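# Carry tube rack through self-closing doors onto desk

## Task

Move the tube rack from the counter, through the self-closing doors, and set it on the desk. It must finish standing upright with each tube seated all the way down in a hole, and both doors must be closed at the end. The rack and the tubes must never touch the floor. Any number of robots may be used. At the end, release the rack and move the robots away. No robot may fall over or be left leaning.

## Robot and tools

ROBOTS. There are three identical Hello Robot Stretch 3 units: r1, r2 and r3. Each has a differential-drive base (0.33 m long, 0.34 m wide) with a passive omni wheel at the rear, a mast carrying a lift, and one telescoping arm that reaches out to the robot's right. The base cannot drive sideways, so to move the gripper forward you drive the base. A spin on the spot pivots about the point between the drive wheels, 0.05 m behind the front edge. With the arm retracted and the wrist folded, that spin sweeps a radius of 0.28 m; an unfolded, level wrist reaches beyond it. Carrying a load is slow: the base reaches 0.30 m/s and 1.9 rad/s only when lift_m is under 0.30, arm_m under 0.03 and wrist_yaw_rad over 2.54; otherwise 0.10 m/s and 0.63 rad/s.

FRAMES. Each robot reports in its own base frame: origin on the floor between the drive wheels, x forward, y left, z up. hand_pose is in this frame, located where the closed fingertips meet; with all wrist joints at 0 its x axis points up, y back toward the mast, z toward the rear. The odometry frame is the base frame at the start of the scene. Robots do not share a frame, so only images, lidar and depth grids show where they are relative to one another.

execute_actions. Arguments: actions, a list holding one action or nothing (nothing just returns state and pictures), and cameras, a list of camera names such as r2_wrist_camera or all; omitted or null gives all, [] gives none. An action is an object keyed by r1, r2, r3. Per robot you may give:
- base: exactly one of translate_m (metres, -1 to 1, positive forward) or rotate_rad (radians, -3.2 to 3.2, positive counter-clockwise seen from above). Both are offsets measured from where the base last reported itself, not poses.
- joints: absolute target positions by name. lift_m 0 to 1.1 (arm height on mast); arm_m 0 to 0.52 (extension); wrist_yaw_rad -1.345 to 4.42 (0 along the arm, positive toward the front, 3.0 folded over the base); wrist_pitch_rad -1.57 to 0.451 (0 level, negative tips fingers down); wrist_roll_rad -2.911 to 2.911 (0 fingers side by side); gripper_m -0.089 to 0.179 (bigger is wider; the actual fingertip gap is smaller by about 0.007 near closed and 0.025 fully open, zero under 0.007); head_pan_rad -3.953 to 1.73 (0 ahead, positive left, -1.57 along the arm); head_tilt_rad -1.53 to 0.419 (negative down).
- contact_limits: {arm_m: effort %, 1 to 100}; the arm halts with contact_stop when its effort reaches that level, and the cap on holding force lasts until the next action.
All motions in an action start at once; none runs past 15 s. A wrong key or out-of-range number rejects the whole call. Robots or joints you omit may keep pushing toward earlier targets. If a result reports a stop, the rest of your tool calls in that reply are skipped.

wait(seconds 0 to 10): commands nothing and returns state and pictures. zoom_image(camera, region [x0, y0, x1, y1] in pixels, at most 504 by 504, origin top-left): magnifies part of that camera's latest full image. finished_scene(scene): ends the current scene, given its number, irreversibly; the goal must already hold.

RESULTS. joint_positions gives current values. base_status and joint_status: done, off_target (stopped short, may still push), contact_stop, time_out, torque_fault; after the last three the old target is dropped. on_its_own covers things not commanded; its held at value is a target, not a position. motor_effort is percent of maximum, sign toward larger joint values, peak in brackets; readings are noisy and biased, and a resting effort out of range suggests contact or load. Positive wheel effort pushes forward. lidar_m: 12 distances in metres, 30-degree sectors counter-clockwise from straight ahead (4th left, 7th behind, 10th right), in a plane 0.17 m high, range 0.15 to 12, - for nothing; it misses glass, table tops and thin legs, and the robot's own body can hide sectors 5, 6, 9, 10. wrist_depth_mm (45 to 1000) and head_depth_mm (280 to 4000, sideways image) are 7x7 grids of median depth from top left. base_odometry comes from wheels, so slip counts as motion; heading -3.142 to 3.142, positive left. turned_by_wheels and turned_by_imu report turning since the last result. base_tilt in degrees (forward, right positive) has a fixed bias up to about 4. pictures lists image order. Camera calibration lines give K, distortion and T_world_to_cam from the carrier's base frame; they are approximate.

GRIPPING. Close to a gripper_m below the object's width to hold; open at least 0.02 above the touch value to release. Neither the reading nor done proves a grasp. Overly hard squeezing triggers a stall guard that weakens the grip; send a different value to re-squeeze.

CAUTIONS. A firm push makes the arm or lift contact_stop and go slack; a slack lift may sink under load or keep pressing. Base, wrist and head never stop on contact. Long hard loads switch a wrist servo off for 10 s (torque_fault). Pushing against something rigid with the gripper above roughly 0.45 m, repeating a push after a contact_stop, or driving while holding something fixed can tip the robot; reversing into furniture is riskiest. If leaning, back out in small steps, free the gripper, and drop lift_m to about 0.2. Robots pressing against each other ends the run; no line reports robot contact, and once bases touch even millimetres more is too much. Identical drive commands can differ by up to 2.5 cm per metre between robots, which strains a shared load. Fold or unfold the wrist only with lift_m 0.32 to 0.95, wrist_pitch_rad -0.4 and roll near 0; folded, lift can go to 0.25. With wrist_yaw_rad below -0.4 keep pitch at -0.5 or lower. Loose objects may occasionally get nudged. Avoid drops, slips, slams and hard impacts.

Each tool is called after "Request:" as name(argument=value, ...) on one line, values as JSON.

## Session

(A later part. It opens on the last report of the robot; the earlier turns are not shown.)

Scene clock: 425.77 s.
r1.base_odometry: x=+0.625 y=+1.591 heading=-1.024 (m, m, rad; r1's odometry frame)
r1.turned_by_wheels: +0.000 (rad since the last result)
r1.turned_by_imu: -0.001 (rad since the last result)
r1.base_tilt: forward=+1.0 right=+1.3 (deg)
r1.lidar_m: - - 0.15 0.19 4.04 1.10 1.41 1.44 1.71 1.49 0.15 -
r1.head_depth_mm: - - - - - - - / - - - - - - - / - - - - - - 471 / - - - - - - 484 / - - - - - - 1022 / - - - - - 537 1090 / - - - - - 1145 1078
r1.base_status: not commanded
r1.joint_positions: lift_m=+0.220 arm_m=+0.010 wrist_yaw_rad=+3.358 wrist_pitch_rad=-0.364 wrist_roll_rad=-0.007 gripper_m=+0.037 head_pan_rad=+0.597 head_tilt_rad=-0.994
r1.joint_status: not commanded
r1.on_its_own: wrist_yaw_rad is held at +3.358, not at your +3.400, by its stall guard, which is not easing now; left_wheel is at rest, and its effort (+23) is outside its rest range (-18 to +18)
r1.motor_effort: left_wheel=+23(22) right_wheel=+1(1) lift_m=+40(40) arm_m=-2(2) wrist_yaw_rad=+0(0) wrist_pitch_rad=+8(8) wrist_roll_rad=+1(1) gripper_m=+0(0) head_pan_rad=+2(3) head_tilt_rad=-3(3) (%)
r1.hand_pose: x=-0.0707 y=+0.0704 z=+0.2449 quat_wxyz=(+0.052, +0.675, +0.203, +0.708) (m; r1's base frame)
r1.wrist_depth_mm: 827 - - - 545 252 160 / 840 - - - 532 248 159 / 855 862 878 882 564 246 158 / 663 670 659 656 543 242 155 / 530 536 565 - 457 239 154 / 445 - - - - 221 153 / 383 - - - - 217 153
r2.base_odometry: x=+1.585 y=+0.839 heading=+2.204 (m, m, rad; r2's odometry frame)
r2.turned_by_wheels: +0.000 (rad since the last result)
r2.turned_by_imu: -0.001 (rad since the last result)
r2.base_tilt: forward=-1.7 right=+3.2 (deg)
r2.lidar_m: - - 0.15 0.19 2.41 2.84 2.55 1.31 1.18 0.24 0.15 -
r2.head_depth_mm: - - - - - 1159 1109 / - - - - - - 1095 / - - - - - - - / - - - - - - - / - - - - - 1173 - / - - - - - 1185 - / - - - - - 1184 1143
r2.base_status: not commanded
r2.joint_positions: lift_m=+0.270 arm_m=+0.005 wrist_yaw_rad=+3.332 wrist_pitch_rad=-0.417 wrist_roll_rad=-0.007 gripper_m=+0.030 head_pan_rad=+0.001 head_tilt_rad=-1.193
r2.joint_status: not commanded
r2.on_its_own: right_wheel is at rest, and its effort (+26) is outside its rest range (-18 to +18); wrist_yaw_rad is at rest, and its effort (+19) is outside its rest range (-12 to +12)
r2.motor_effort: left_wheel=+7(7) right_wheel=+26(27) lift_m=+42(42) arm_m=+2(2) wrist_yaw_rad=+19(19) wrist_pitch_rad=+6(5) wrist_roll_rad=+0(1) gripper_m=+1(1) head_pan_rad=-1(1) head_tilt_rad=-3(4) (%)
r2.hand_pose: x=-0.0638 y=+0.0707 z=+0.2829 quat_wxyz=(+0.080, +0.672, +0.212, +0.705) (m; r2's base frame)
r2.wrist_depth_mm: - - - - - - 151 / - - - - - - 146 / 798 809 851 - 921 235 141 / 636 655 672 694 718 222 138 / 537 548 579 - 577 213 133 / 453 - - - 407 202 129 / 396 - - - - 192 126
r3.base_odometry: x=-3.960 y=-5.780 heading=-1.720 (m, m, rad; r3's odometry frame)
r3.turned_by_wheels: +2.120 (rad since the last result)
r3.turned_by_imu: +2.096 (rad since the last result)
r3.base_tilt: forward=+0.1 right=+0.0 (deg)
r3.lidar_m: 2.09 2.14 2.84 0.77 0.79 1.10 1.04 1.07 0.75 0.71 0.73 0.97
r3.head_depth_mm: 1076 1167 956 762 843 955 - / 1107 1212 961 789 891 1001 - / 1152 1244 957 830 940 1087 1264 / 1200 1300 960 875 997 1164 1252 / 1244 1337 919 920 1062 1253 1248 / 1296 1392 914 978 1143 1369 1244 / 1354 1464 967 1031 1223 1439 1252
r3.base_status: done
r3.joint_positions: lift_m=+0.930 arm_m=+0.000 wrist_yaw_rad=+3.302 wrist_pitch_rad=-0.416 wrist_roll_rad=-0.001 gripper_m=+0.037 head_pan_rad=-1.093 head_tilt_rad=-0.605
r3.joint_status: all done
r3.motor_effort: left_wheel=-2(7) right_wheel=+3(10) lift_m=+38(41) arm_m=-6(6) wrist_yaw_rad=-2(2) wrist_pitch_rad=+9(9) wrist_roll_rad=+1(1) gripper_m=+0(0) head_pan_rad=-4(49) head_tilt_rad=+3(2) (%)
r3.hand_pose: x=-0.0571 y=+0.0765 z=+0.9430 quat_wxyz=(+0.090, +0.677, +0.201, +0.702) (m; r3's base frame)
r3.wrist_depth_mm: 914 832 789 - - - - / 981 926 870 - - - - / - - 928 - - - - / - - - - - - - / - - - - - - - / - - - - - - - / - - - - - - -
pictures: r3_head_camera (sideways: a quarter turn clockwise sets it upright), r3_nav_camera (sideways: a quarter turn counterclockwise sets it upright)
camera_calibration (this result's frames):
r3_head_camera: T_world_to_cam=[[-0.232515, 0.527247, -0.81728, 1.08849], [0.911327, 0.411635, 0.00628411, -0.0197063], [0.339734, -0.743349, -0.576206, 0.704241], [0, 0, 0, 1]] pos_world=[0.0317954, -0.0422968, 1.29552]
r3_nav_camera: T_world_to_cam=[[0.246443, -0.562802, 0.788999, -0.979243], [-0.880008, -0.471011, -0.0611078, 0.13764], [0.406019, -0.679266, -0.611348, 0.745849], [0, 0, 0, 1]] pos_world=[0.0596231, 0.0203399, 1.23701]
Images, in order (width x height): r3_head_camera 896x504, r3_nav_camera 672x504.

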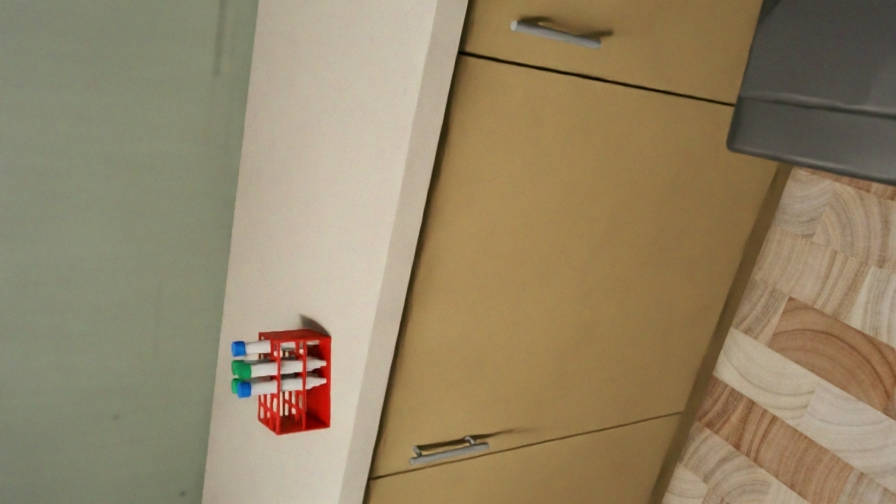

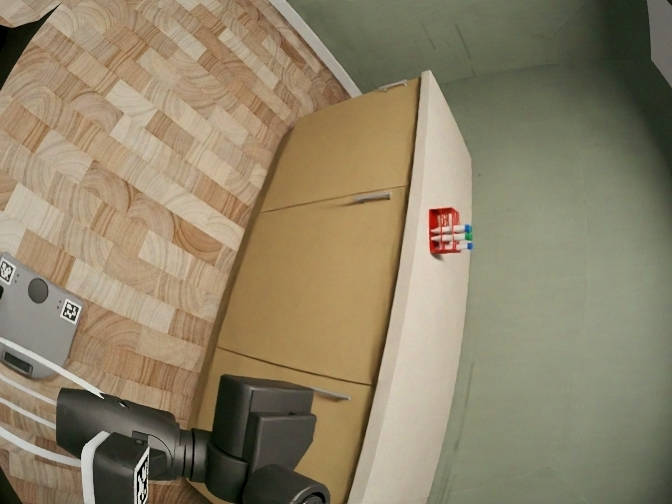

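Request:
execute_actions(actions=[{"r3":{"base":{"rotate_rad":1.2},"joints":{"wrist_yaw_rad":1.85,"gripper_m":0.16}}}], cameras=[])

Request:
execute_actions(actions=[{"r3":{"base":{"translate_m":-0.31},"joints":{"wrist_pitch_rad":-0.2}}}], cameras=[])

Request:
execute_actions(actions=[{"r3":{"base":{"rotate_rad":-1.2}}}], cameras=[])

Request:
execute_actions(actions=[{"r3":{"base":{"translate_m":0.2},"joints":{"arm_m":0.44,"head_pan_rad":-0.9,"head_tilt_rad":-0.7}}}], cameras=["r3_wrist_camera","r3_head_camera"])

Scene clock: 429.77 s.
r1.base_odometry: x=+0.625 y=+1.591 heading=-1.024 (m, m, rad; r1's odometry frame)
r1.turned_by_wheels: +0.000 (rad since the last result)
r1.turned_by_imu: -0.001 (rad since the last result)
r1.base_tilt: forward=+0.9 right=+1.3 (deg)
r1.lidar_m: - - 0.15 0.19 4.02 1.09 1.41 1.44 1.70 1.49 0.15 -
r1.head_depth_mm: - - - - - - - / - - - - - - - / - - - - - - 471 / - - - - - - 484 / - - - - - - 1024 / - - - - - 536 1091 / - - - - - 1141 1084
r1.base_status: not commanded
r1.joint_positions: lift_m=+0.220 arm_m=+0.010 wrist_yaw_rad=+3.358 wrist_pitch_rad=-0.364 wrist_roll_rad=-0.007 gripper_m=+0.037 head_pan_rad=+0.597 head_tilt_rad=-0.994
r1.joint_status: not commanded
r1.on_its_own: wrist_yaw_rad is held at +3.358, not at your +3.400, by its stall guard, which is not easing now; left_wheel is at rest, and its effort (+22) is outside its rest range (-18 to +18)
r1.motor_effort: left_wheel=+22(22) right_wheel=+1(1) lift_m=+40(40) arm_m=-2(2) wrist_yaw_rad=+0(1) wrist_pitch_rad=+8(8) wrist_roll_rad=+1(1) gripper_m=+0(0) head_pan_rad=+2(2) head_tilt_rad=-3(4) (%)
r1.hand_pose: x=-0.0707 y=+0.0704 z=+0.2449 quat_wxyz=(+0.052, +0.675, +0.203, +0.708) (m; r1's base frame)
r1.wrist_depth_mm: 822 - - - 552 254 161 / 851 - - - 538 250 158 / 848 869 881 879 564 245 157 / 654 657 661 660 553 242 156 / 535 525 556 - 455 239 155 / 449 - - - - 218 153 / 385 - - - - 216 153
r2.base_odometry: x=+1.585 y=+0.839 heading=+2.204 (m, m, rad; r2's odometry frame)
r2.turned_by_wheels: +0.000 (rad since the last result)
r2.turned_by_imu: +0.000 (rad since the last result)
r2.base_tilt: forward=-1.6 right=+3.2 (deg)
r2.lidar_m: - - 0.15 0.19 2.41 2.83 2.55 1.31 1.19 0.24 0.15 -
r2.head_depth_mm: - - - - - 1160 1110 / - - - - - - 1089 / - - - - - - - / - - - - - - - / - - - - - 1176 - / - - - - - 1184 - / - - - - - 1183 1147
r2.base_status: not commanded
r2.joint_positions: lift_m=+0.270 arm_m=+0.005 wrist_yaw_rad=+3.332 wrist_pitch_rad=-0.417 wrist_roll_rad=-0.007 gripper_m=+0.030 head_pan_rad=+0.001 head_tilt_rad=-1.193
r2.joint_status: not commanded
r2.on_its_own: right_wheel is at rest, and its effort (+26) is outside its rest range (-18 to +18); wrist_yaw_rad is at rest, and its effort (+18) is outside its rest range (-12 to +12)
r2.motor_effort: left_wheel=+7(7) right_wheel=+26(26) lift_m=+42(42) arm_m=+2(2) wrist_yaw_rad=+18(19) wrist_pitch_rad=+6(5) wrist_roll_rad=+0(0) gripper_m=+0(0) head_pan_rad=+0(1) head_tilt_rad=-4(4) (%)
r2.hand_pose: x=-0.0638 y=+0.0707 z=+0.2829 quat_wxyz=(+0.080, +0.672, +0.212, +0.705) (m; r2's base frame)
r2.wrist_depth_mm: - - - - - - 151 / - - - - - - 146 / 810 846 849 - 934 235 142 / 638 655 682 697 724 222 138 / 533 537 586 - 586 212 133 / 455 - - - 403 201 129 / 394 - - - - 192 126
r3.base_odometry: x=-3.960 y=-5.780 heading=-0.520 (m, m, rad; r3's odometry frame)
r3.turned_by_wheels: +1.200 (rad since the last result)
r3.turned_by_imu: +1.187 (rad since the last result)
r3.base_tilt: forward=+0.1 right=+0.1 (deg)
r3.lidar_m: 3.32 0.78 0.84 1.06 1.05 1.12 0.73 0.71 0.77 1.14 2.09 2.24
r3.head_depth_mm: 1743 1917 2127 2264 1796 1473 1242 / 1748 1927 2137 2288 1788 1477 1246 / 1758 1928 2157 2315 1802 1476 1275 / 1763 1943 2155 2290 1793 1472 1322 / 1763 1955 2186 2314 1800 1475 1289 / 1769 1955 2169 2313 1806 1473 1220 / 1783 1962 2173 2279 1793 1483 1226
r3.base_status: done
r3.joint_positions: lift_m=+0.930 arm_m=+0.000 wrist_yaw_rad=+1.853 wrist_pitch_rad=-0.416 wrist_roll_rad=-0.001 gripper_m=+0.160 head_pan_rad=-1.093 head_tilt_rad=-0.605
r3.joint_status: all done
r3.motor_effort: left_wheel=-1(5) right_wheel=+3(8) lift_m=+38(38) arm_m=-5(5) wrist_yaw_rad=-3(4) wrist_pitch_rad=+8(9) wrist_roll_rad=+1(1) gripper_m=+1(95) head_pan_rad=-4(4) head_tilt_rad=+2(3) (%)
r3.hand_pose: x=+0.1945 y=-0.0830 z=+0.9430 quat_wxyz=(+0.533, +0.640, -0.298, +0.466) (m; r3's base frame)
r3.wrist_depth_mm: 611 - - - - - - / 661 796 - - - - - / 742 762 - - - - - / 817 843 - - - - - / 895 910 - - - - - / - - - - - - - / - - - - - - -
pictures: none
No camera images: the call's "cameras" was empty. Leave "cameras" out to get every camera's image.

Scene clock: 434.10 s.
r1.base_odometry: x=+0.625 y=+1.591 heading=-1.024 (m, m, rad; r1's odometry frame)
r1.turned_by_wheels: +0.000 (rad since the last result)
r1.turned_by_imu: -0.001 (rad since the last result)
r1.base_tilt: forward=+0.9 right=+1.4 (deg)
r1.lidar_m: - - 0.15 0.19 4.04 1.09 1.41 1.44 1.71 1.49 0.15 -
r1.head_depth_mm: - - - - - - - / - - - - - - - / - - - - - - 472 / - - - - - - 484 / - - - - - - 1025 / - - - - - 536 1093 / - - - - - 1143 1084
r1.base_status: not commanded
r1.joint_positions: lift_m=+0.220 arm_m=+0.010 wrist_yaw_rad=+3.358 wrist_pitch_rad=-0.364 wrist_roll_rad=-0.007 gripper_m=+0.037 head_pan_rad=+0.597 head_tilt_rad=-0.994
r1.joint_status: not commanded
r1.on_its_own: wrist_yaw_rad is held at +3.358, not at your +3.400, by its stall guard, which is not easing now; left_wheel is at rest, and its effort (+23) is outside its rest range (-18 to +18)
r1.motor_effort: left_wheel=+23(22) right_wheel=+1(0) lift_m=+40(40) arm_m=-2(2) wrist_yaw_rad=+1(0) wrist_pitch_rad=+8(8) wrist_roll_rad=+1(1) gripper_m=+0(0) head_pan_rad=+2(2) head_tilt_rad=-4(4) (%)
r1.hand_pose: x=-0.0707 y=+0.0704 z=+0.2449 quat_wxyz=(+0.052, +0.675, +0.203, +0.708) (m; r1's base frame)
r1.wrist_depth_mm: 830 - - - 549 252 160 / 848 - - - 531 248 158 / 871 877 858 885 560 246 157 / 663 666 668 650 550 242 156 / 527 528 560 - 456 239 155 / 443 - - - - 220 153 / 380 - - - - 216 152
r2.base_odometry: x=+1.585 y=+0.839 heading=+2.204 (m, m, rad; r2's odometry frame)
r2.turned_by_wheels: +0.000 (rad since the last result)
r2.turned_by_imu: +0.000 (rad since the last result)
r2.base_tilt: forward=-1.6 right=+3.2 (deg)
r2.lidar_m: - - 0.15 0.19 2.41 2.84 2.55 1.31 1.19 0.24 0.15 -
r2.head_depth_mm: - - - - - 1161 1107 / - - - - - - 1089 / - - - - - - - / - - - - - - - / - - - - - 1172 - / - - - - - 1184 - / - - - - - 1180 1145
r2.base_status: not commanded
r2.joint_positions: lift_m=+0.270 arm_m=+0.005 wrist_yaw_rad=+3.332 wrist_pitch_rad=-0.417 wrist_roll_rad=-0.007 gripper_m=+0.030 head_pan_rad=+0.001 head_tilt_rad=-1.193
r2.joint_status: not commanded
r2.on_its_own: right_wheel is at rest, and its effort (+26) is outside its rest range (-18 to +18); wrist_yaw_rad is at rest, and its effort (+19) is outside its rest range (-12 to +12)
r2.motor_effort: left_wheel=+7(6) right_wheel=+26(26) lift_m=+42(42) arm_m=+2(2) wrist_yaw_rad=+19(19) wrist_pitch_rad=+6(6) wrist_roll_rad=+0(1) gripper_m=+0(0) head_pan_rad=+0(0) head_tilt_rad=-4(4) (%)
r2.hand_pose: x=-0.0638 y=+0.0707 z=+0.2829 quat_wxyz=(+0.080, +0.672, +0.212, +0.705) (m; r2's base frame)
r2.wrist_depth_mm: - - - - - - 151 / - - - - - - 146 / 804 834 872 - 922 233 143 / 652 669 668 701 699 223 137 / 534 544 568 - 585 211 134 / 456 - - - 405 201 130 / 391 - - - - 192 125
r3.base_odometry: x=-4.229 y=-5.626 heading=-0.520 (m, m, rad; r3's odometry frame)
r3.turned_by_wheels: +0.000 (rad since the last result)
r3.turned_by_imu: +0.002 (rad since the last result)
r3.base_tilt: forward=+0.1 right=+0.0 (deg)
r3.lidar_m: 3.52 1.04 1.18 0.93 0.92 0.56 0.44 0.43 0.47 0.69 2.22 2.38
r3.head_depth_mm: 1860 2036 2196 1502 1487 1435 1247 / 1854 2042 2267 2310 1793 1474 1241 / 1861 2063 2298 2293 1802 1469 1293 / 1872 2068 2274 2299 1796 1482 - / 1880 2063 2299 2295 1793 1475 1279 / 1894 2054 2311 2308 1794 1474 1245 / 1886 2076 2296 2295 1789 1518 1239
r3.base_status: done
r3.joint_positions: lift_m=+0.930 arm_m=+0.000 wrist_yaw_rad=+1.853 wrist_pitch_rad=-0.223 wrist_roll_rad=-0.001 gripper_m=+0.160 head_pan_rad=-1.093 head_tilt_rad=-0.605
r3.joint_status: all done
r3.motor_effort: left_wheel=-2(5) right_wheel=+3(4) lift_m=+37(38) arm_m=-5(5) wrist_yaw_rad=-3(3) wrist_pitch_rad=+12(12) wrist_roll_rad=+1(1) gripper_m=+1(1) head_pan_rad=-3(3) head_tilt_rad=+3(3) (%)
r3.hand_pose: x=+0.2136 y=-0.0774 z=+0.9884 quat_wxyz=(+0.486, +0.609, -0.359, +0.515) (m; r3's base frame)
r3.wrist_depth_mm: 894 901 - - - - - / 944 948 - - - - - / 995 - - - - - - / - - - - - - - / - - - - - - - / - - - - - - - / - - - - - - -
pictures: none
No camera images: the call's "cameras" was empty. Leave "cameras" out to get every camera's image.

Scene clock: 436.93 s.
r1.base_odometry: x=+0.625 y=+1.591 heading=-1.024 (m, m, rad; r1's odometry frame)
r1.turned_by_wheels: +0.000 (rad since the last result)
r1.turned_by_imu: -0.001 (rad since the last result)
r1.base_tilt: forward=+0.9 right=+1.3 (deg)
r1.lidar_m: - - 0.15 0.19 4.03 1.10 1.41 1.44 1.70 1.49 0.15 -
r1.head_depth_mm: - - - - - - - / - - - - - - - / - - - - - - 471 / - - - - - - 484 / - - - - - - 1028 / - - - - - 537 1093 / - - - - - 1146 1088
r1.base_status: not commanded
r1.joint_positions: lift_m=+0.220 arm_m=+0.010 wrist_yaw_rad=+3.358 wrist_pitch_rad=-0.364 wrist_roll_rad=-0.007 gripper_m=+0.037 head_pan_rad=+0.597 head_tilt_rad=-0.994
r1.joint_status: not commanded
r1.on_its_own: wrist_yaw_rad is held at +3.358, not at your +3.400, by its stall guard, which is not easing now; left_wheel is at rest, and its effort (+22) is outside its rest range (-18 to +18)
r1.motor_effort: left_wheel=+22(23) right_wheel=+1(1) lift_m=+40(40) arm_m=-2(2) wrist_yaw_rad=+0(0) wrist_pitch_rad=+8(8) wrist_roll_rad=+1(0) gripper_m=+0(0) head_pan_rad=+2(1) head_tilt_rad=-4(4) (%)
r1.hand_pose: x=-0.0707 y=+0.0704 z=+0.2449 quat_wxyz=(+0.052, +0.675, +0.203, +0.708) (m; r1's base frame)
r1.wrist_depth_mm: 819 - - - 555 252 160 / 834 - - - 535 248 158 / 859 925 880 865 568 245 157 / 663 655 670 657 555 241 156 / 530 534 548 - 453 240 155 / 444 - - - - 220 153 / 385 - - - - 217 152
r2.base_odometry: x=+1.585 y=+0.839 heading=+2.204 (m, m, rad; r2's odometry frame)
r2.turned_by_wheels: +0.000 (rad since the last result)
r2.turned_by_imu: +0.000 (rad since the last result)
r2.base_tilt: forward=-1.6 right=+3.3 (deg)
r2.lidar_m: - - 0.15 0.19 2.41 2.84 2.55 1.31 1.18 0.24 0.15 -
r2.head_depth_mm: - - - - - 1159 1108 / - - - - - - 1096 / - - - - - - - / - - - - - - - / - - - - - 1179 - / - - - - - 1187 - / - - - - - 1183 1144
r2.base_status: not commanded
r2.joint_positions: lift_m=+0.270 arm_m=+0.005 wrist_yaw_rad=+3.332 wrist_pitch_rad=-0.417 wrist_roll_rad=-0.007 gripper_m=+0.030 head_pan_rad=+0.001 head_tilt_rad=-1.193
r2.joint_status: not commanded
r2.on_its_own: right_wheel is at rest, and its effort (+26) is outside its rest range (-18 to +18); wrist_yaw_rad is at rest, and its effort (+19) is outside its rest range (-12 to +12)
r2.motor_effort: left_wheel=+7(7) right_wheel=+26(26) lift_m=+42(42) arm_m=+2(2) wrist_yaw_rad=+19(19) wrist_pitch_rad=+6(6) wrist_roll_rad=+1(1) gripper_m=+0(0) head_pan_rad=+0(1) head_tilt_rad=-4(4) (%)
r2.hand_pose: x=-0.0638 y=+0.0707 z=+0.2829 quat_wxyz=(+0.080, +0.672, +0.212, +0.705) (m; r2's base frame)
r2.wrist_depth_mm: - - - - - - 151 / - - - - - - 146 / 821 845 870 - 929 235 142 / 647 645 684 712 719 223 137 / 540 557 574 - 589 212 134 / 452 - - - 404 202 129 / 397 - - - - 190 126
r3.base_odometry: x=-4.229 y=-5.626 heading=-1.720 (m, m, rad; r3's odometry frame)
r3.turned_by_wheels: -1.200 (rad since the last result)
r3.turned_by_imu: -1.186 (rad since the last result)
r3.base_tilt: forward=+0.1 right=+0.1 (deg)
r3.lidar_m: 1.42 2.27 3.00 1.04 1.10 0.97 0.92 0.94 0.46 0.43 0.44 0.59
r3.head_depth_mm: 836 907 955 689 535 555 655 / 865 947 958 690 538 594 697 / 897 983 962 688 555 634 720 / 931 1027 961 690 576 669 - / 972 1073 962 692 596 732 883 / 1017 1125 966 692 663 782 993 / 1056 1181 965 692 713 831 1170
r3.base_status: done
r3.joint_positions: lift_m=+0.930 arm_m=+0.000 wrist_yaw_rad=+1.852 wrist_pitch_rad=-0.222 wrist_roll_rad=-0.001 gripper_m=+0.160 head_pan_rad=-1.093 head_tilt_rad=-0.605
r3.joint_status: not commanded
r3.motor_effort: left_wheel=+3(4) right_wheel=-3(8) lift_m=+38(38) arm_m=-5(5) wrist_yaw_rad=-3(3) wrist_pitch_rad=+12(12) wrist_roll_rad=+1(1) gripper_m=+0(0) head_pan_rad=-3(4) head_tilt_rad=+3(2) (%)
r3.hand_pose: x=+0.2137 y=-0.0774 z=+0.9885 quat_wxyz=(+0.486, +0.608, -0.359, +0.515) (m; r3's base frame)
r3.wrist_depth_mm: - - - - - - - / - - - - - - - / - - - - - 932 582 / - - - - - 789 491 / - - - - - 701 451 / - - - - - - 450 / - - - - - 789 416
pictures: none
No camera images: the call's "cameras" was empty. Leave "cameras" out to get every camera's image.

Scene clock: 441.37 s.
r1.base_odometry: x=+0.625 y=+1.591 heading=-1.024 (m, m, rad; r1's odometry frame)
r1.turned_by_wheels: +0.000 (rad since the last result)
r1.turned_by_imu: -0.001 (rad since the last result)
r1.base_tilt: forward=+0.9 right=+1.4 (deg)
r1.lidar_m: - - 0.15 0.19 4.02 1.10 1.41 1.44 1.71 1.49 0.15 -
r1.head_depth_mm: - - - - - - - / - - - - - - - / - - - - - - 472 / - - - - - - 484 / - - - - - - 1027 / - - - - - 537 1094 / - - - - - 1142 1083
r1.base_status: not commanded
r1.joint_positions: lift_m=+0.220 arm_m=+0.010 wrist_yaw_rad=+3.358 wrist_pitch_rad=-0.364 wrist_roll_rad=-0.007 gripper_m=+0.037 head_pan_rad=+0.597 head_tilt_rad=-0.994
r1.joint_status: not commanded
r1.on_its_own: wrist_yaw_rad is held at +3.358, not at your +3.400, by its stall guard, which is not easing now; left_wheel is at rest, and its effort (+22) is outside its rest range (-18 to +18)
r1.motor_effort: left_wheel=+22(23) right_wheel=+1(1) lift_m=+40(40) arm_m=-2(2) wrist_yaw_rad=+0(0) wrist_pitch_rad=+8(8) wrist_roll_rad=+1(1) gripper_m=+1(0) head_pan_rad=+2(2) head_tilt_rad=-4(3) (%)
r1.hand_pose: x=-0.0707 y=+0.0704 z=+0.2449 quat_wxyz=(+0.052, +0.675, +0.203, +0.708) (m; r1's base frame)
r1.wrist_depth_mm: 826 - - - 552 253 160 / 837 - - - 535 248 158 / 859 864 882 881 566 246 157 / 665 656 657 658 551 241 156 / 528 530 549 - 458 239 154 / 447 - - - - 220 153 / 382 - - - - 216 152
r2.base_odometry: x=+1.585 y=+0.839 heading=+2.204 (m, m, rad; r2's odometry frame)
r2.turned_by_wheels: +0.000 (rad since the last result)
r2.turned_by_imu: +0.000 (rad since the last result)
r2.base_tilt: forward=-1.7 right=+3.2 (deg)
r2.lidar_m: - - 0.15 0.19 2.41 2.83 2.55 1.31 1.19 0.24 0.15 -
r2.head_depth_mm: - - - - - 1161 1105 / - - - - - - 1093 / - - - - - - - / - - - - - - - / - - - - - 1172 - / - - - - - 1183 - / - - - - - 1183 1148
r2.base_status: not commanded
r2.joint_positions: lift_m=+0.270 arm_m=+0.005 wrist_yaw_rad=+3.332 wrist_pitch_rad=-0.417 wrist_roll_rad=-0.007 gripper_m=+0.030 head_pan_rad=+0.001 head_tilt_rad=-1.193
r2.joint_status: not commanded
r2.on_its_own: right_wheel is at rest, and its effort (+26) is outside its rest range (-18 to +18); wrist_yaw_rad is at rest, and its effort (+19) is outside its rest range (-12 to +12)
r2.motor_effort: left_wheel=+7(7) right_wheel=+26(26) lift_m=+42(42) arm_m=+2(2) wrist_yaw_rad=+19(19) wrist_pitch_rad=+6(5) wrist_roll_rad=+1(0) gripper_m=+0(0) head_pan_rad=+0(0) head_tilt_rad=-4(4) (%)
r2.hand_pose: x=-0.0638 y=+0.0707 z=+0.2829 quat_wxyz=(+0.080, +0.672, +0.212, +0.705) (m; r2's base frame)
r2.wrist_depth_mm: - - - - - - 151 / - - - - - - 146 / 812 824 870 - 940 231 141 / 645 666 683 682 731 222 137 / 520 548 577 - 578 212 133 / 457 - - - 399 202 130 / 396 - - - - 190 126
r3.base_odometry: x=-4.259 y=-5.824 heading=-1.720 (m, m, rad; r3's odometry frame)
r3.turned_by_wheels: +0.000 (rad since the last result)
r3.turned_by_imu: +0.001 (rad since the last result)
r3.base_tilt: forward=+0.1 right=+0.1 (deg)
r3.lidar_m: 2.01 2.07 2.73 1.07 1.08 1.17 1.12 0.63 0.44 0.42 0.43 0.57
r3.head_depth_mm: 872 959 825 586 519 610 722 / 922 1000 793 586 566 672 810 / 976 1054 792 606 626 747 925 / 1035 1089 760 606 695 840 1131 / 1104 1147 681 650 773 970 1173 / 1179 1146 712 708 875 1130 1203 / 1271 1151 796 791 1018 1333 1195
r3.base_status: done
r3.joint_positions: lift_m=+0.930 arm_m=+0.440 wrist_yaw_rad=+1.851 wrist_pitch_rad=-0.222 wrist_roll_rad=-0.001 gripper_m=+0.160 head_pan_rad=-0.907 head_tilt_rad=-0.692
r3.joint_status: all done
r3.motor_effort: left_wheel=+2(6) right_wheel=-4(5) lift_m=+39(39) arm_m=+3(3) wrist_yaw_rad=-2(3) wrist_pitch_rad=+12(12) wrist_roll_rad=+1(1) gripper_m=+0(1) head_pan_rad=+4(26) head_tilt_rad=-6(18) (%)
r3.hand_pose: x=+0.2137 y=-0.5169 z=+0.9885 quat_wxyz=(+0.486, +0.608, -0.359, +0.515) (m; r3's base frame)
r3.wrist_depth_mm: - - - - - - 746 / - - - - - - 722 / - - - 494 774 812 669 / - - - 398 429 469 474 / - - 348 330 329 351 333 / - 265 254 256 254 - 257 / - 207 208 208 209 202 210
pictures: r3_head_camera (sideways: a quarter turn clockwise sets it upright), r3_wrist_camera
camera_calibration (this result's frames):
r3_head_camera: T_world_to_cam=[[-0.368192, 0.529119, -0.764505, 1.02052], [0.81972, 0.572763, 0.00162883, -0.0130864], [0.438742, -0.62608, -0.644615, 0.79263], [0, 0, 0, 1]] pos_world=[0.0387163, -0.0362334, 1.29116]
r3_wrist_camera: T_world_to_cam=[[0.256131, -0.96655, 0.01333, -0.568677], [-0.360026, -0.108185, -0.926648, 0.97199], [0.897094, 0.232544, -0.375693, 0.467409], [0, 0, 0, 1]] pos_world=[0.0762874, -0.553193, 1.08388]
Images, in order (width x height): r3_head_camera 896x504, r3_wrist_camera 644x364.

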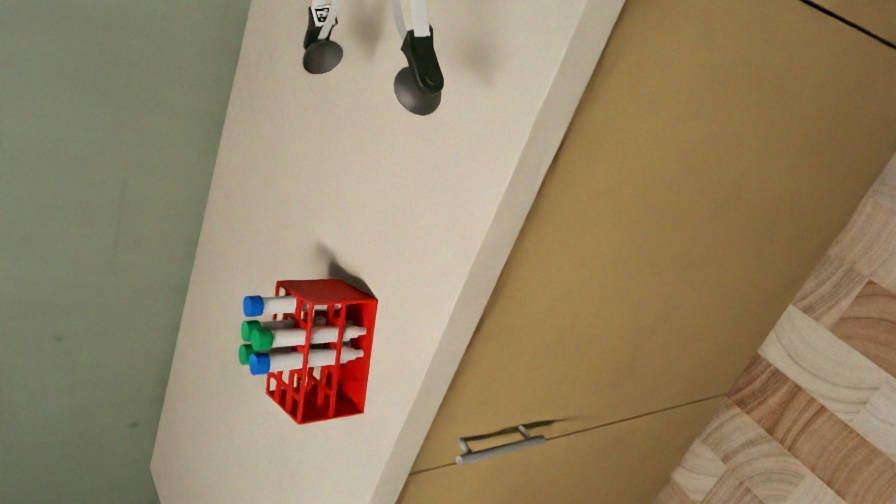

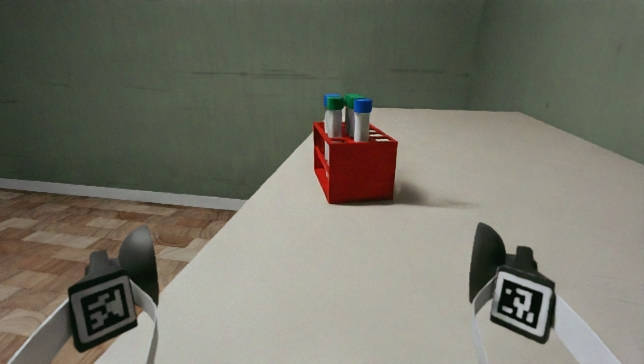

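Request:
execute_actions(actions=[{"r3":{"base":{"translate_m":0.18},"joints":{"arm_m":0.425,"lift_m":0.895,"head_pan_rad":-1.1}}}], cameras=["r3_wrist_camera","r3_head_camera"])

Scene clock: 445.23 s.
r1.base_odometry: x=+0.625 y=+1.591 heading=-1.024 (m, m, rad; r1's odometry frame)
r1.turned_by_wheels: +0.000 (rad since the last result)
r1.turned_by_imu: -0.001 (rad since the last result)
r1.base_tilt: forward=+0.9 right=+1.4 (deg)
r1.lidar_m: - - 0.15 0.19 4.03 1.10 1.41 1.44 1.71 1.49 0.15 -
r1.head_depth_mm: - - - - - - - / - - - - - - - / - - - - - - 472 / - - - - - - 483 / - - - - - - 1027 / - - - - - 536 1096 / - - - - - 1142 1085
r1.base_status: not commanded
r1.joint_positions: lift_m=+0.220 arm_m=+0.010 wrist_yaw_rad=+3.358 wrist_pitch_rad=-0.364 wrist_roll_rad=-0.007 gripper_m=+0.037 head_pan_rad=+0.597 head_tilt_rad=-0.994
r1.joint_status: not commanded
r1.on_its_own: wrist_yaw_rad is held at +3.358, not at your +3.400, by its stall guard, which is not easing now; left_wheel is at rest, and its effort (+22) is outside its rest range (-18 to +18)
r1.motor_effort: left_wheel=+22(22) right_wheel=+1(1) lift_m=+40(40) arm_m=-2(2) wrist_yaw_rad=+0(0) wrist_pitch_rad=+8(8) wrist_roll_rad=+1(1) gripper_m=+1(0) head_pan_rad=+1(2) head_tilt_rad=-4(4) (%)
r1.hand_pose: x=-0.0707 y=+0.0704 z=+0.2449 quat_wxyz=(+0.052, +0.675, +0.203, +0.708) (m; r1's base frame)
r1.wrist_depth_mm: 819 - - - 550 253 160 / 828 - - - 535 249 158 / 854 868 876 877 559 245 157 / 650 659 666 664 552 242 156 / 533 532 553 - 453 239 155 / 443 - - - - 220 153 / 382 - - - - 217 152
r2.base_odometry: x=+1.585 y=+0.839 heading=+2.204 (m, m, rad; r2's odometry frame)
r2.turned_by_wheels: +0.000 (rad since the last result)
r2.turned_by_imu: +0.000 (rad since the last result)
r2.base_tilt: forward=-1.6 right=+3.3 (deg)
r2.lidar_m: - - 0.15 0.19 2.41 2.84 2.55 1.32 1.19 0.24 0.15 -
r2.head_depth_mm: - - - - - 1161 1106 / - - - - - - 1091 / - - - - - - - / - - - - - - - / - - - - - 1176 - / - - - - - 1185 - / - - - - - 1182 1143
r2.base_status: not commanded
r2.joint_positions: lift_m=+0.270 arm_m=+0.005 wrist_yaw_rad=+3.332 wrist_pitch_rad=-0.417 wrist_roll_rad=-0.007 gripper_m=+0.030 head_pan_rad=+0.001 head_tilt_rad=-1.193
r2.joint_status: not commanded
r2.on_its_own: right_wheel is at rest, and its effort (+27) is outside its rest range (-18 to +18); wrist_yaw_rad is at rest, and its effort (+18) is outside its rest range (-12 to +12)
r2.motor_effort: left_wheel=+6(6) right_wheel=+27(26) lift_m=+42(42) arm_m=+2(2) wrist_yaw_rad=+18(19) wrist_pitch_rad=+6(5) wrist_roll_rad=+0(0) gripper_m=+0(0) head_pan_rad=+0(1) head_tilt_rad=-4(4) (%)
r2.hand_pose: x=-0.0638 y=+0.0707 z=+0.2829 quat_wxyz=(+0.080, +0.672, +0.212, +0.705) (m; r2's base frame)
r2.wrist_depth_mm: - - - - - - 151 / - - - - - - 147 / 807 853 872 - 949 234 142 / 650 666 667 710 717 222 137 / 521 541 572 - 590 211 133 / 460 - - - 404 202 130 / 396 - - - - 191 126
r3.base_odometry: x=-4.285 y=-6.002 heading=-1.719 (m, m, rad; r3's odometry frame)
r3.turned_by_wheels: +0.000 (rad since the last result)
r3.turned_by_imu: +0.000 (rad since the last result)
r3.base_tilt: forward=+0.1 right=+0.0 (deg)
r3.lidar_m: 1.83 1.88 2.49 3.69 1.35 1.37 1.30 0.62 0.44 0.41 0.42 0.56
r3.head_depth_mm: 826 914 829 585 505 591 715 / 856 946 828 587 519 634 777 / 889 975 828 586 537 682 853 / 924 1019 761 606 606 738 939 / 963 1041 589 603 649 803 1049 / 1005 1086 794 607 698 880 1153 / 1048 1129 793 628 758 979 1193
r3.base_status: done
r3.joint_positions: lift_m=+0.895 arm_m=+0.425 wrist_yaw_rad=+1.851 wrist_pitch_rad=-0.222 wrist_roll_rad=-0.001 gripper_m=+0.160 head_pan_rad=-1.093 head_tilt_rad=-0.692
r3.joint_status: all done
r3.motor_effort: left_wheel=+2(4) right_wheel=-4(6) lift_m=+26(32) arm_m=-5(8) wrist_yaw_rad=-2(2) wrist_pitch_rad=+12(12) wrist_roll_rad=+1(1) gripper_m=+1(0) head_pan_rad=-3(23) head_tilt_rad=-5(5) (%)
r3.hand_pose: x=+0.2138 y=-0.5028 z=+0.9540 quat_wxyz=(+0.486, +0.608, -0.359, +0.515) (m; r3's base frame)
r3.wrist_depth_mm: - - - - - - 737 / - - - - - - 733 / - - - 215 634 632 636 / - - - 197 207 375 378 / - - 263 210 234 280 265 / - 203 203 202 202 - 205 / - 160 165 165 166 161 166
pictures: r3_head_camera (sideways: a quarter turn clockwise sets it upright), r3_wrist_camera
camera_calibration (this result's frames):
r3_head_camera: T_world_to_cam=[[-0.264042, 0.588068, -0.764499, 1.01988], [0.911469, 0.411365, 0.00162827, -0.0136454], [0.315446, -0.696387, -0.644623, 0.793392], [0, 0, 0, 1]] pos_world=[0.0314563, -0.041638, 1.29116]
r3_wrist_camera: T_world_to_cam=[[0.256128, -0.966551, 0.0133251, -0.554503], [-0.359827, -0.108127, -0.926733, 0.941585], [0.897175, 0.232568, -0.375485, 0.450912], [0, 0, 0, 1]] pos_world=[0.0762841, -0.539012, 1.0493]
Images, in order (width x height): r3_head_camera 896x504, r3_wrist_camera 644x364.

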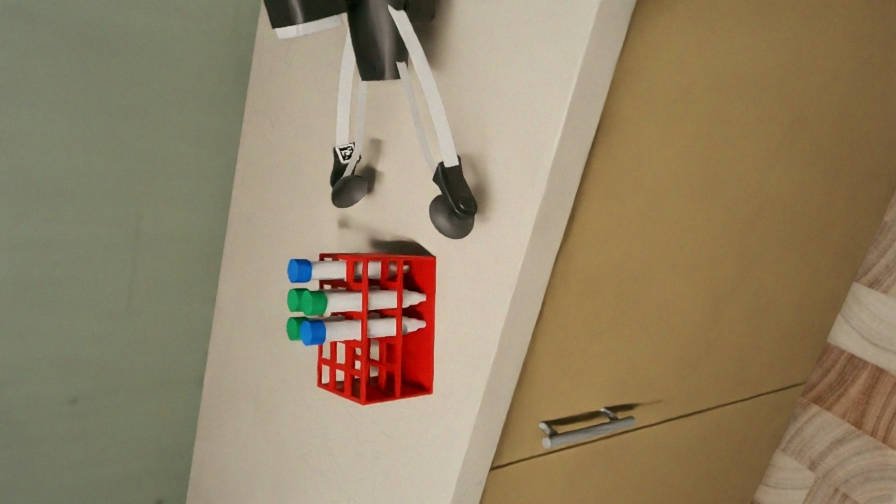

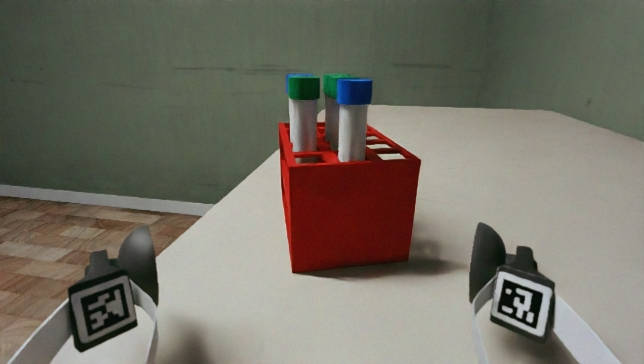

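Request:
execute_actions(actions=[{"r3":{"base":{"translate_m":0.075},"joints":{"arm_m":0.462}}}], cameras=["r3_wrist_camera","r3_head_camera"])

Request:
execute_actions(actions=[{"r3":{"joints":{"gripper_m":0.05}}}], cameras=["r3_wrist_camera","r3_head_camera"])

Scene clock: 447.57 s.
r1.base_odometry: x=+0.625 y=+1.591 heading=-1.024 (m, m, rad; r1's odometry frame)
r1.turned_by_wheels: +0.000 (rad since the last result)
r1.turned_by_imu: +0.000 (rad since the last result)
r1.base_tilt: forward=+0.9 right=+1.3 (deg)
r1.lidar_m: - - 0.15 0.19 4.01 1.10 1.41 1.44 1.70 1.49 0.15 -
r1.head_depth_mm: - - - - - - - / - - - - - - - / - - - - - - 472 / - - - - - - 484 / - - - - - - 1023 / - - - - - 537 1092 / - - - - - 1142 1083
r1.base_status: not commanded
r1.joint_positions: lift_m=+0.220 arm_m=+0.010 wrist_yaw_rad=+3.358 wrist_pitch_rad=-0.364 wrist_roll_rad=-0.007 gripper_m=+0.037 head_pan_rad=+0.597 head_tilt_rad=-0.994
r1.joint_status: not commanded
r1.on_its_own: wrist_yaw_rad is held at +3.358, not at your +3.400, by its stall guard, which is not easing now; left_wheel is at rest, and its effort (+22) is outside its rest range (-18 to +18)
r1.motor_effort: left_wheel=+22(22) right_wheel=+1(1) lift_m=+40(40) arm_m=-1(2) wrist_yaw_rad=+0(0) wrist_pitch_rad=+8(8) wrist_roll_rad=+0(1) gripper_m=+0(0) head_pan_rad=+1(2) head_tilt_rad=-4(3) (%)
r1.hand_pose: x=-0.0707 y=+0.0704 z=+0.2449 quat_wxyz=(+0.052, +0.675, +0.203, +0.708) (m; r1's base frame)
r1.wrist_depth_mm: 804 - - - 554 253 160 / 845 - - - 533 248 159 / 852 885 869 871 561 245 157 / 662 656 660 661 544 241 156 / 529 531 557 - 454 240 155 / 447 - - - - 220 153 / 385 - - - - 217 152
r2.base_odometry: x=+1.585 y=+0.839 heading=+2.204 (m, m, rad; r2's odometry frame)
r2.turned_by_wheels: +0.000 (rad since the last result)
r2.turned_by_imu: +0.000 (rad since the last result)
r2.base_tilt: forward=-1.6 right=+3.2 (deg)
r2.lidar_m: - - 0.15 0.19 2.41 2.84 2.55 1.31 1.19 0.24 0.15 -
r2.head_depth_mm: - - - - - 1160 1111 / - - - - - - 1094 / - - - - - - - / - - - - - - - / - - - - - 1180 - / - - - - - 1187 - / - - - - - 1184 1147
r2.base_status: not commanded
r2.joint_positions: lift_m=+0.270 arm_m=+0.005 wrist_yaw_rad=+3.332 wrist_pitch_rad=-0.417 wrist_roll_rad=-0.007 gripper_m=+0.030 head_pan_rad=+0.001 head_tilt_rad=-1.193
r2.joint_status: not commanded
r2.on_its_own: right_wheel is at rest, and its effort (+26) is outside its rest range (-18 to +18); wrist_yaw_rad is at rest, and its effort (+19) is outside its rest range (-12 to +12)
r2.motor_effort: left_wheel=+7(7) right_wheel=+26(26) lift_m=+42(42) arm_m=+2(2) wrist_yaw_rad=+19(19) wrist_pitch_rad=+5(6) wrist_roll_rad=+0(1) gripper_m=+0(1) head_pan_rad=+0(1) head_tilt_rad=-4(4) (%)
r2.hand_pose: x=-0.0638 y=+0.0707 z=+0.2829 quat_wxyz=(+0.080, +0.672, +0.212, +0.705) (m; r2's base frame)
r2.wrist_depth_mm: - - - - - - 152 / - - - - - - 146 / 822 828 853 - 904 233 142 / 646 653 669 710 713 222 137 / 527 532 577 - 585 212 133 / 453 - - - 407 202 129 / 394 - - - - 191 126
r3.base_odometry: x=-4.296 y=-6.076 heading=-1.719 (m, m, rad; r3's odometry frame)
r3.turned_by_wheels: +0.000 (rad since the last result)
r3.turned_by_imu: +0.000 (rad since the last result)
r3.base_tilt: forward=+0.1 right=+0.0 (deg)
r3.lidar_m: 1.76 1.80 2.39 3.70 1.34 1.44 1.37 0.62 0.43 0.41 0.42 0.55
r3.head_depth_mm: 824 904 828 607 504 586 709 / 855 944 792 587 519 627 770 / 883 971 728 578 535 673 842 / 918 1015 792 585 598 728 928 / 958 1039 795 587 641 793 1035 / 1003 1076 794 609 683 870 1150 / 1043 1116 797 629 752 965 1194
r3.base_status: done
r3.joint_positions: lift_m=+0.895 arm_m=+0.462 wrist_yaw_rad=+1.851 wrist_pitch_rad=-0.222 wrist_roll_rad=-0.001 gripper_m=+0.160 head_pan_rad=-1.093 head_tilt_rad=-0.692
r3.joint_status: all done
r3.motor_effort: left_wheel=+2(5) right_wheel=-3(6) lift_m=+27(27) arm_m=+3(5) wrist_yaw_rad=-1(2) wrist_pitch_rad=+12(11) wrist_roll_rad=+1(1) gripper_m=+0(1) head_pan_rad=-3(3) head_tilt_rad=-5(5) (%)
r3.hand_pose: x=+0.2138 y=-0.5389 z=+0.9540 quat_wxyz=(+0.486, +0.608, -0.359, +0.515) (m; r3's base frame)
r3.wrist_depth_mm: - - - - - - 683 / - - - - - - 673 / - - 142 618 625 634 576 / - - 150 265 372 370 373 / - 134 135 145 262 279 265 / - 140 145 155 203 - 205 / - 159 154 160 166 160 166
pictures: r3_head_camera (sideways: a quarter turn clockwise sets it upright), r3_wrist_camera
camera_calibration (this result's frames):
r3_head_camera: T_world_to_cam=[[-0.264031, 0.588073, -0.764499, 1.01988], [0.911477, 0.411348, 0.00162826, -0.0136454], [0.315432, -0.696393, -0.644623, 0.793392], [0, 0, 0, 1]] pos_world=[0.0314555, -0.0416385, 1.29116]
r3_wrist_camera: T_world_to_cam=[[0.256132, -0.96655, 0.0133253, -0.589482], [-0.359826, -0.108129, -0.926732, 0.937671], [0.897174, 0.232571, -0.375485, 0.459331], [0, 0, 0, 1]] pos_world=[0.0762839, -0.575201, 1.0493]
Images, in order (width x height): r3_head_camera 896x504, r3_wrist_camera 644x364.

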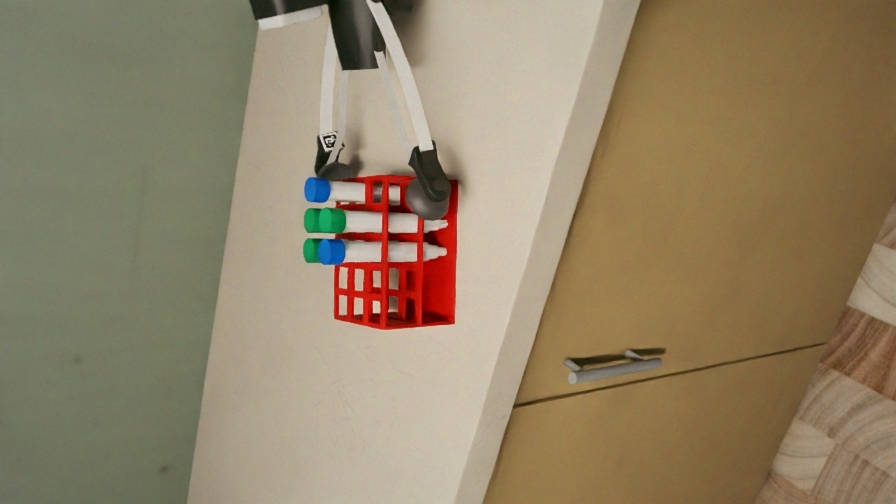

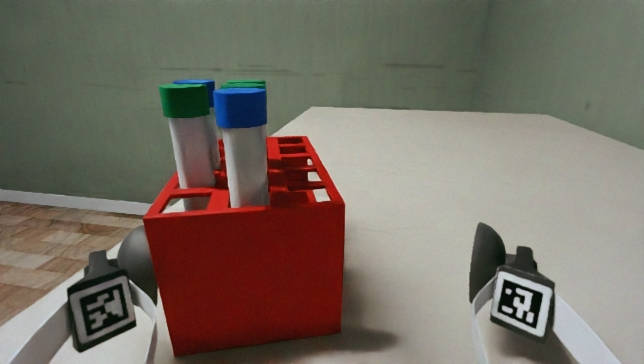

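Scene clock: 449.17 s.
r1.base_odometry: x=+0.625 y=+1.591 heading=-1.024 (m, m, rad; r1's odometry frame)
r1.turned_by_wheels: +0.000 (rad since the last result)
r1.turned_by_imu: +0.000 (rad since the last result)
r1.base_tilt: forward=+1.0 right=+1.3 (deg)
r1.lidar_m: - - 0.15 0.19 4.04 1.09 1.41 1.44 1.71 1.49 0.15 -
r1.head_depth_mm: - - - - - - - / - - - - - - - / - - - - - - 472 / - - - - - - 484 / - - - - - - 1025 / - - - - - 536 1091 / - - - - - 1140 1082
r1.base_status: not commanded
r1.joint_positions: lift_m=+0.220 arm_m=+0.010 wrist_yaw_rad=+3.358 wrist_pitch_rad=-0.364 wrist_roll_rad=-0.007 gripper_m=+0.037 head_pan_rad=+0.597 head_tilt_rad=-0.994
r1.joint_status: not commanded
r1.on_its_own: wrist_yaw_rad is held at +3.358, not at your +3.400, by its stall guard, which is not easing now; left_wheel is at rest, and its effort (+22) is outside its rest range (-18 to +18)
r1.motor_effort: left_wheel=+22(22) right_wheel=+1(1) lift_m=+40(40) arm_m=-2(2) wrist_yaw_rad=+1(0) wrist_pitch_rad=+8(8) wrist_roll_rad=+1(0) gripper_m=+0(1) head_pan_rad=+1(1) head_tilt_rad=-3(3) (%)
r1.hand_pose: x=-0.0707 y=+0.0704 z=+0.2449 quat_wxyz=(+0.052, +0.675, +0.203, +0.708) (m; r1's base frame)
r1.wrist_depth_mm: 818 - - - 549 253 161 / 839 - - - 536 249 158 / 845 863 851 893 567 245 157 / 676 657 657 658 545 243 156 / 532 533 551 - 454 238 155 / 444 - - - - 219 154 / 383 - - - - 216 152
r2.base_odometry: x=+1.585 y=+0.839 heading=+2.204 (m, m, rad; r2's odometry frame)
r2.turned_by_wheels: +0.000 (rad since the last result)
r2.turned_by_imu: +0.000 (rad since the last result)
r2.base_tilt: forward=-1.6 right=+3.2 (deg)
r2.lidar_m: - - 0.15 0.19 2.41 2.83 2.55 1.31 1.19 0.24 0.15 -
r2.head_depth_mm: - - - - - 1163 1108 / - - - - - - 1093 / - - - - - - - / - - - - - - - / - - - - - 1174 - / - - - - - 1184 - / - - - - - 1185 1146
r2.base_status: not commanded
r2.joint_positions: lift_m=+0.270 arm_m=+0.005 wrist_yaw_rad=+3.332 wrist_pitch_rad=-0.417 wrist_roll_rad=-0.007 gripper_m=+0.030 head_pan_rad=+0.001 head_tilt_rad=-1.193
r2.joint_status: not commanded
r2.on_its_own: right_wheel is at rest, and its effort (+26) is outside its rest range (-18 to +18); wrist_yaw_rad is at rest, and its effort (+18) is outside its rest range (-12 to +12)
r2.motor_effort: left_wheel=+7(7) right_wheel=+26(26) lift_m=+42(42) arm_m=+2(2) wrist_yaw_rad=+18(19) wrist_pitch_rad=+6(5) wrist_roll_rad=+1(1) gripper_m=+0(0) head_pan_rad=+0(1) head_tilt_rad=-4(4) (%)
r2.hand_pose: x=-0.0638 y=+0.0707 z=+0.2829 quat_wxyz=(+0.080, +0.672, +0.212, +0.705) (m; r2's base frame)
r2.wrist_depth_mm: - - - - - - 151 / - - - - - - 147 / 825 834 874 - 939 232 142 / 650 654 678 703 721 224 137 / 532 538 568 - 585 212 134 / 459 - - - 417 202 129 / 393 - - - - 193 126
r3.base_odometry: x=-4.296 y=-6.076 heading=-1.719 (m, m, rad; r3's odometry frame)
r3.turned_by_wheels: +0.000 (rad since the last result)
r3.turned_by_imu: +0.000 (rad since the last result)
r3.base_tilt: forward=+0.1 right=+0.0 (deg)
r3.lidar_m: 1.76 1.81 2.40 3.72 1.34 1.44 1.37 0.62 0.43 0.41 0.42 0.55
r3.head_depth_mm: 825 910 828 605 505 585 709 / 853 946 829 596 519 627 770 / 888 972 828 588 534 675 843 / 922 1010 589 602 599 728 930 / 962 1038 792 593 642 792 1041 / 1003 1078 794 606 684 870 1155 / 1045 1114 795 629 749 967 1204
r3.base_status: not commanded
r3.joint_positions: lift_m=+0.895 arm_m=+0.462 wrist_yaw_rad=+1.851 wrist_pitch_rad=-0.221 wrist_roll_rad=-0.001 gripper_m=+0.050 head_pan_rad=-1.093 head_tilt_rad=-0.692
r3.joint_status: all done
r3.motor_effort: left_wheel=+2(1) right_wheel=-2(3) lift_m=+27(27) arm_m=+3(4) wrist_yaw_rad=-1(3) wrist_pitch_rad=+12(11) wrist_roll_rad=+1(1) gripper_m=+0(94) head_pan_rad=-4(4) head_tilt_rad=-5(5) (%)
r3.hand_pose: x=+0.2139 y=-0.5391 z=+0.9542 quat_wxyz=(+0.486, +0.608, -0.360, +0.515) (m; r3's base frame)
r3.wrist_depth_mm: - - - - - - 689 / - - - - - - 667 / - - 255 169 636 635 585 / - - 242 169 318 374 375 / - 276 257 168 250 264 264 / - 203 - 182 209 203 204 / 165 165 165 166 167 166 167
pictures: r3_head_camera (sideways: a quarter turn clockwise sets it upright), r3_wrist_camera
camera_calibration (this result's frames):
r3_head_camera: T_world_to_cam=[[-0.264046, 0.588103, -0.76447, 1.01984], [0.911477, 0.411348, 0.00162585, -0.0136423], [0.315419, -0.696367, -0.644658, 0.793437], [0, 0, 0, 1]] pos_world=[0.0314553, -0.0416381, 1.29116]
r3_wrist_camera: T_world_to_cam=[[0.255542, -0.966706, 0.0133104, -0.589585], [-0.359284, -0.107738, -0.926988, 0.938183], [0.89756, 0.232103, -0.374854, 0.458404], [0, 0, 0, 1]] pos_world=[0.0762927, -0.575274, 1.04937]
Images, in order (width x height): r3_head_camera 896x504, r3_wrist_camera 644x364.

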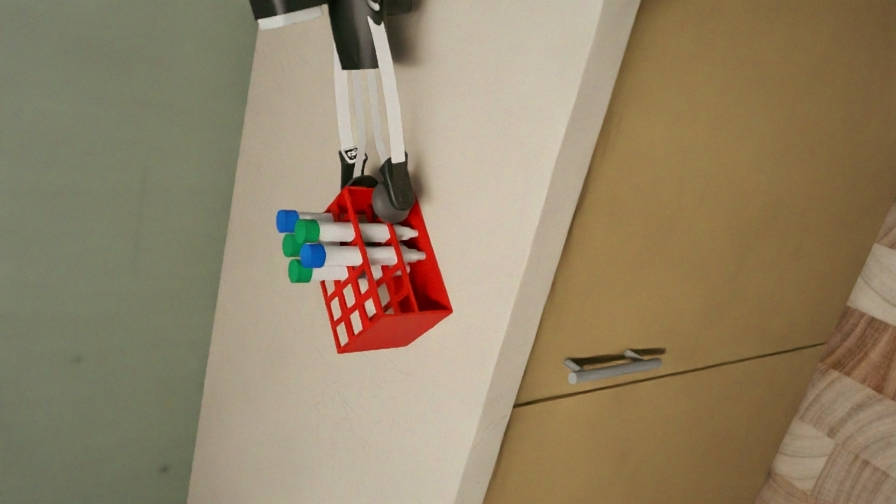

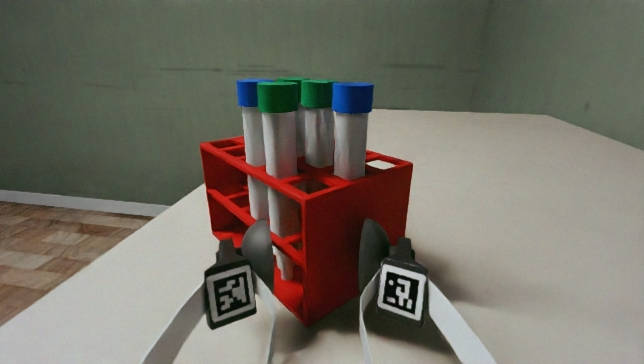

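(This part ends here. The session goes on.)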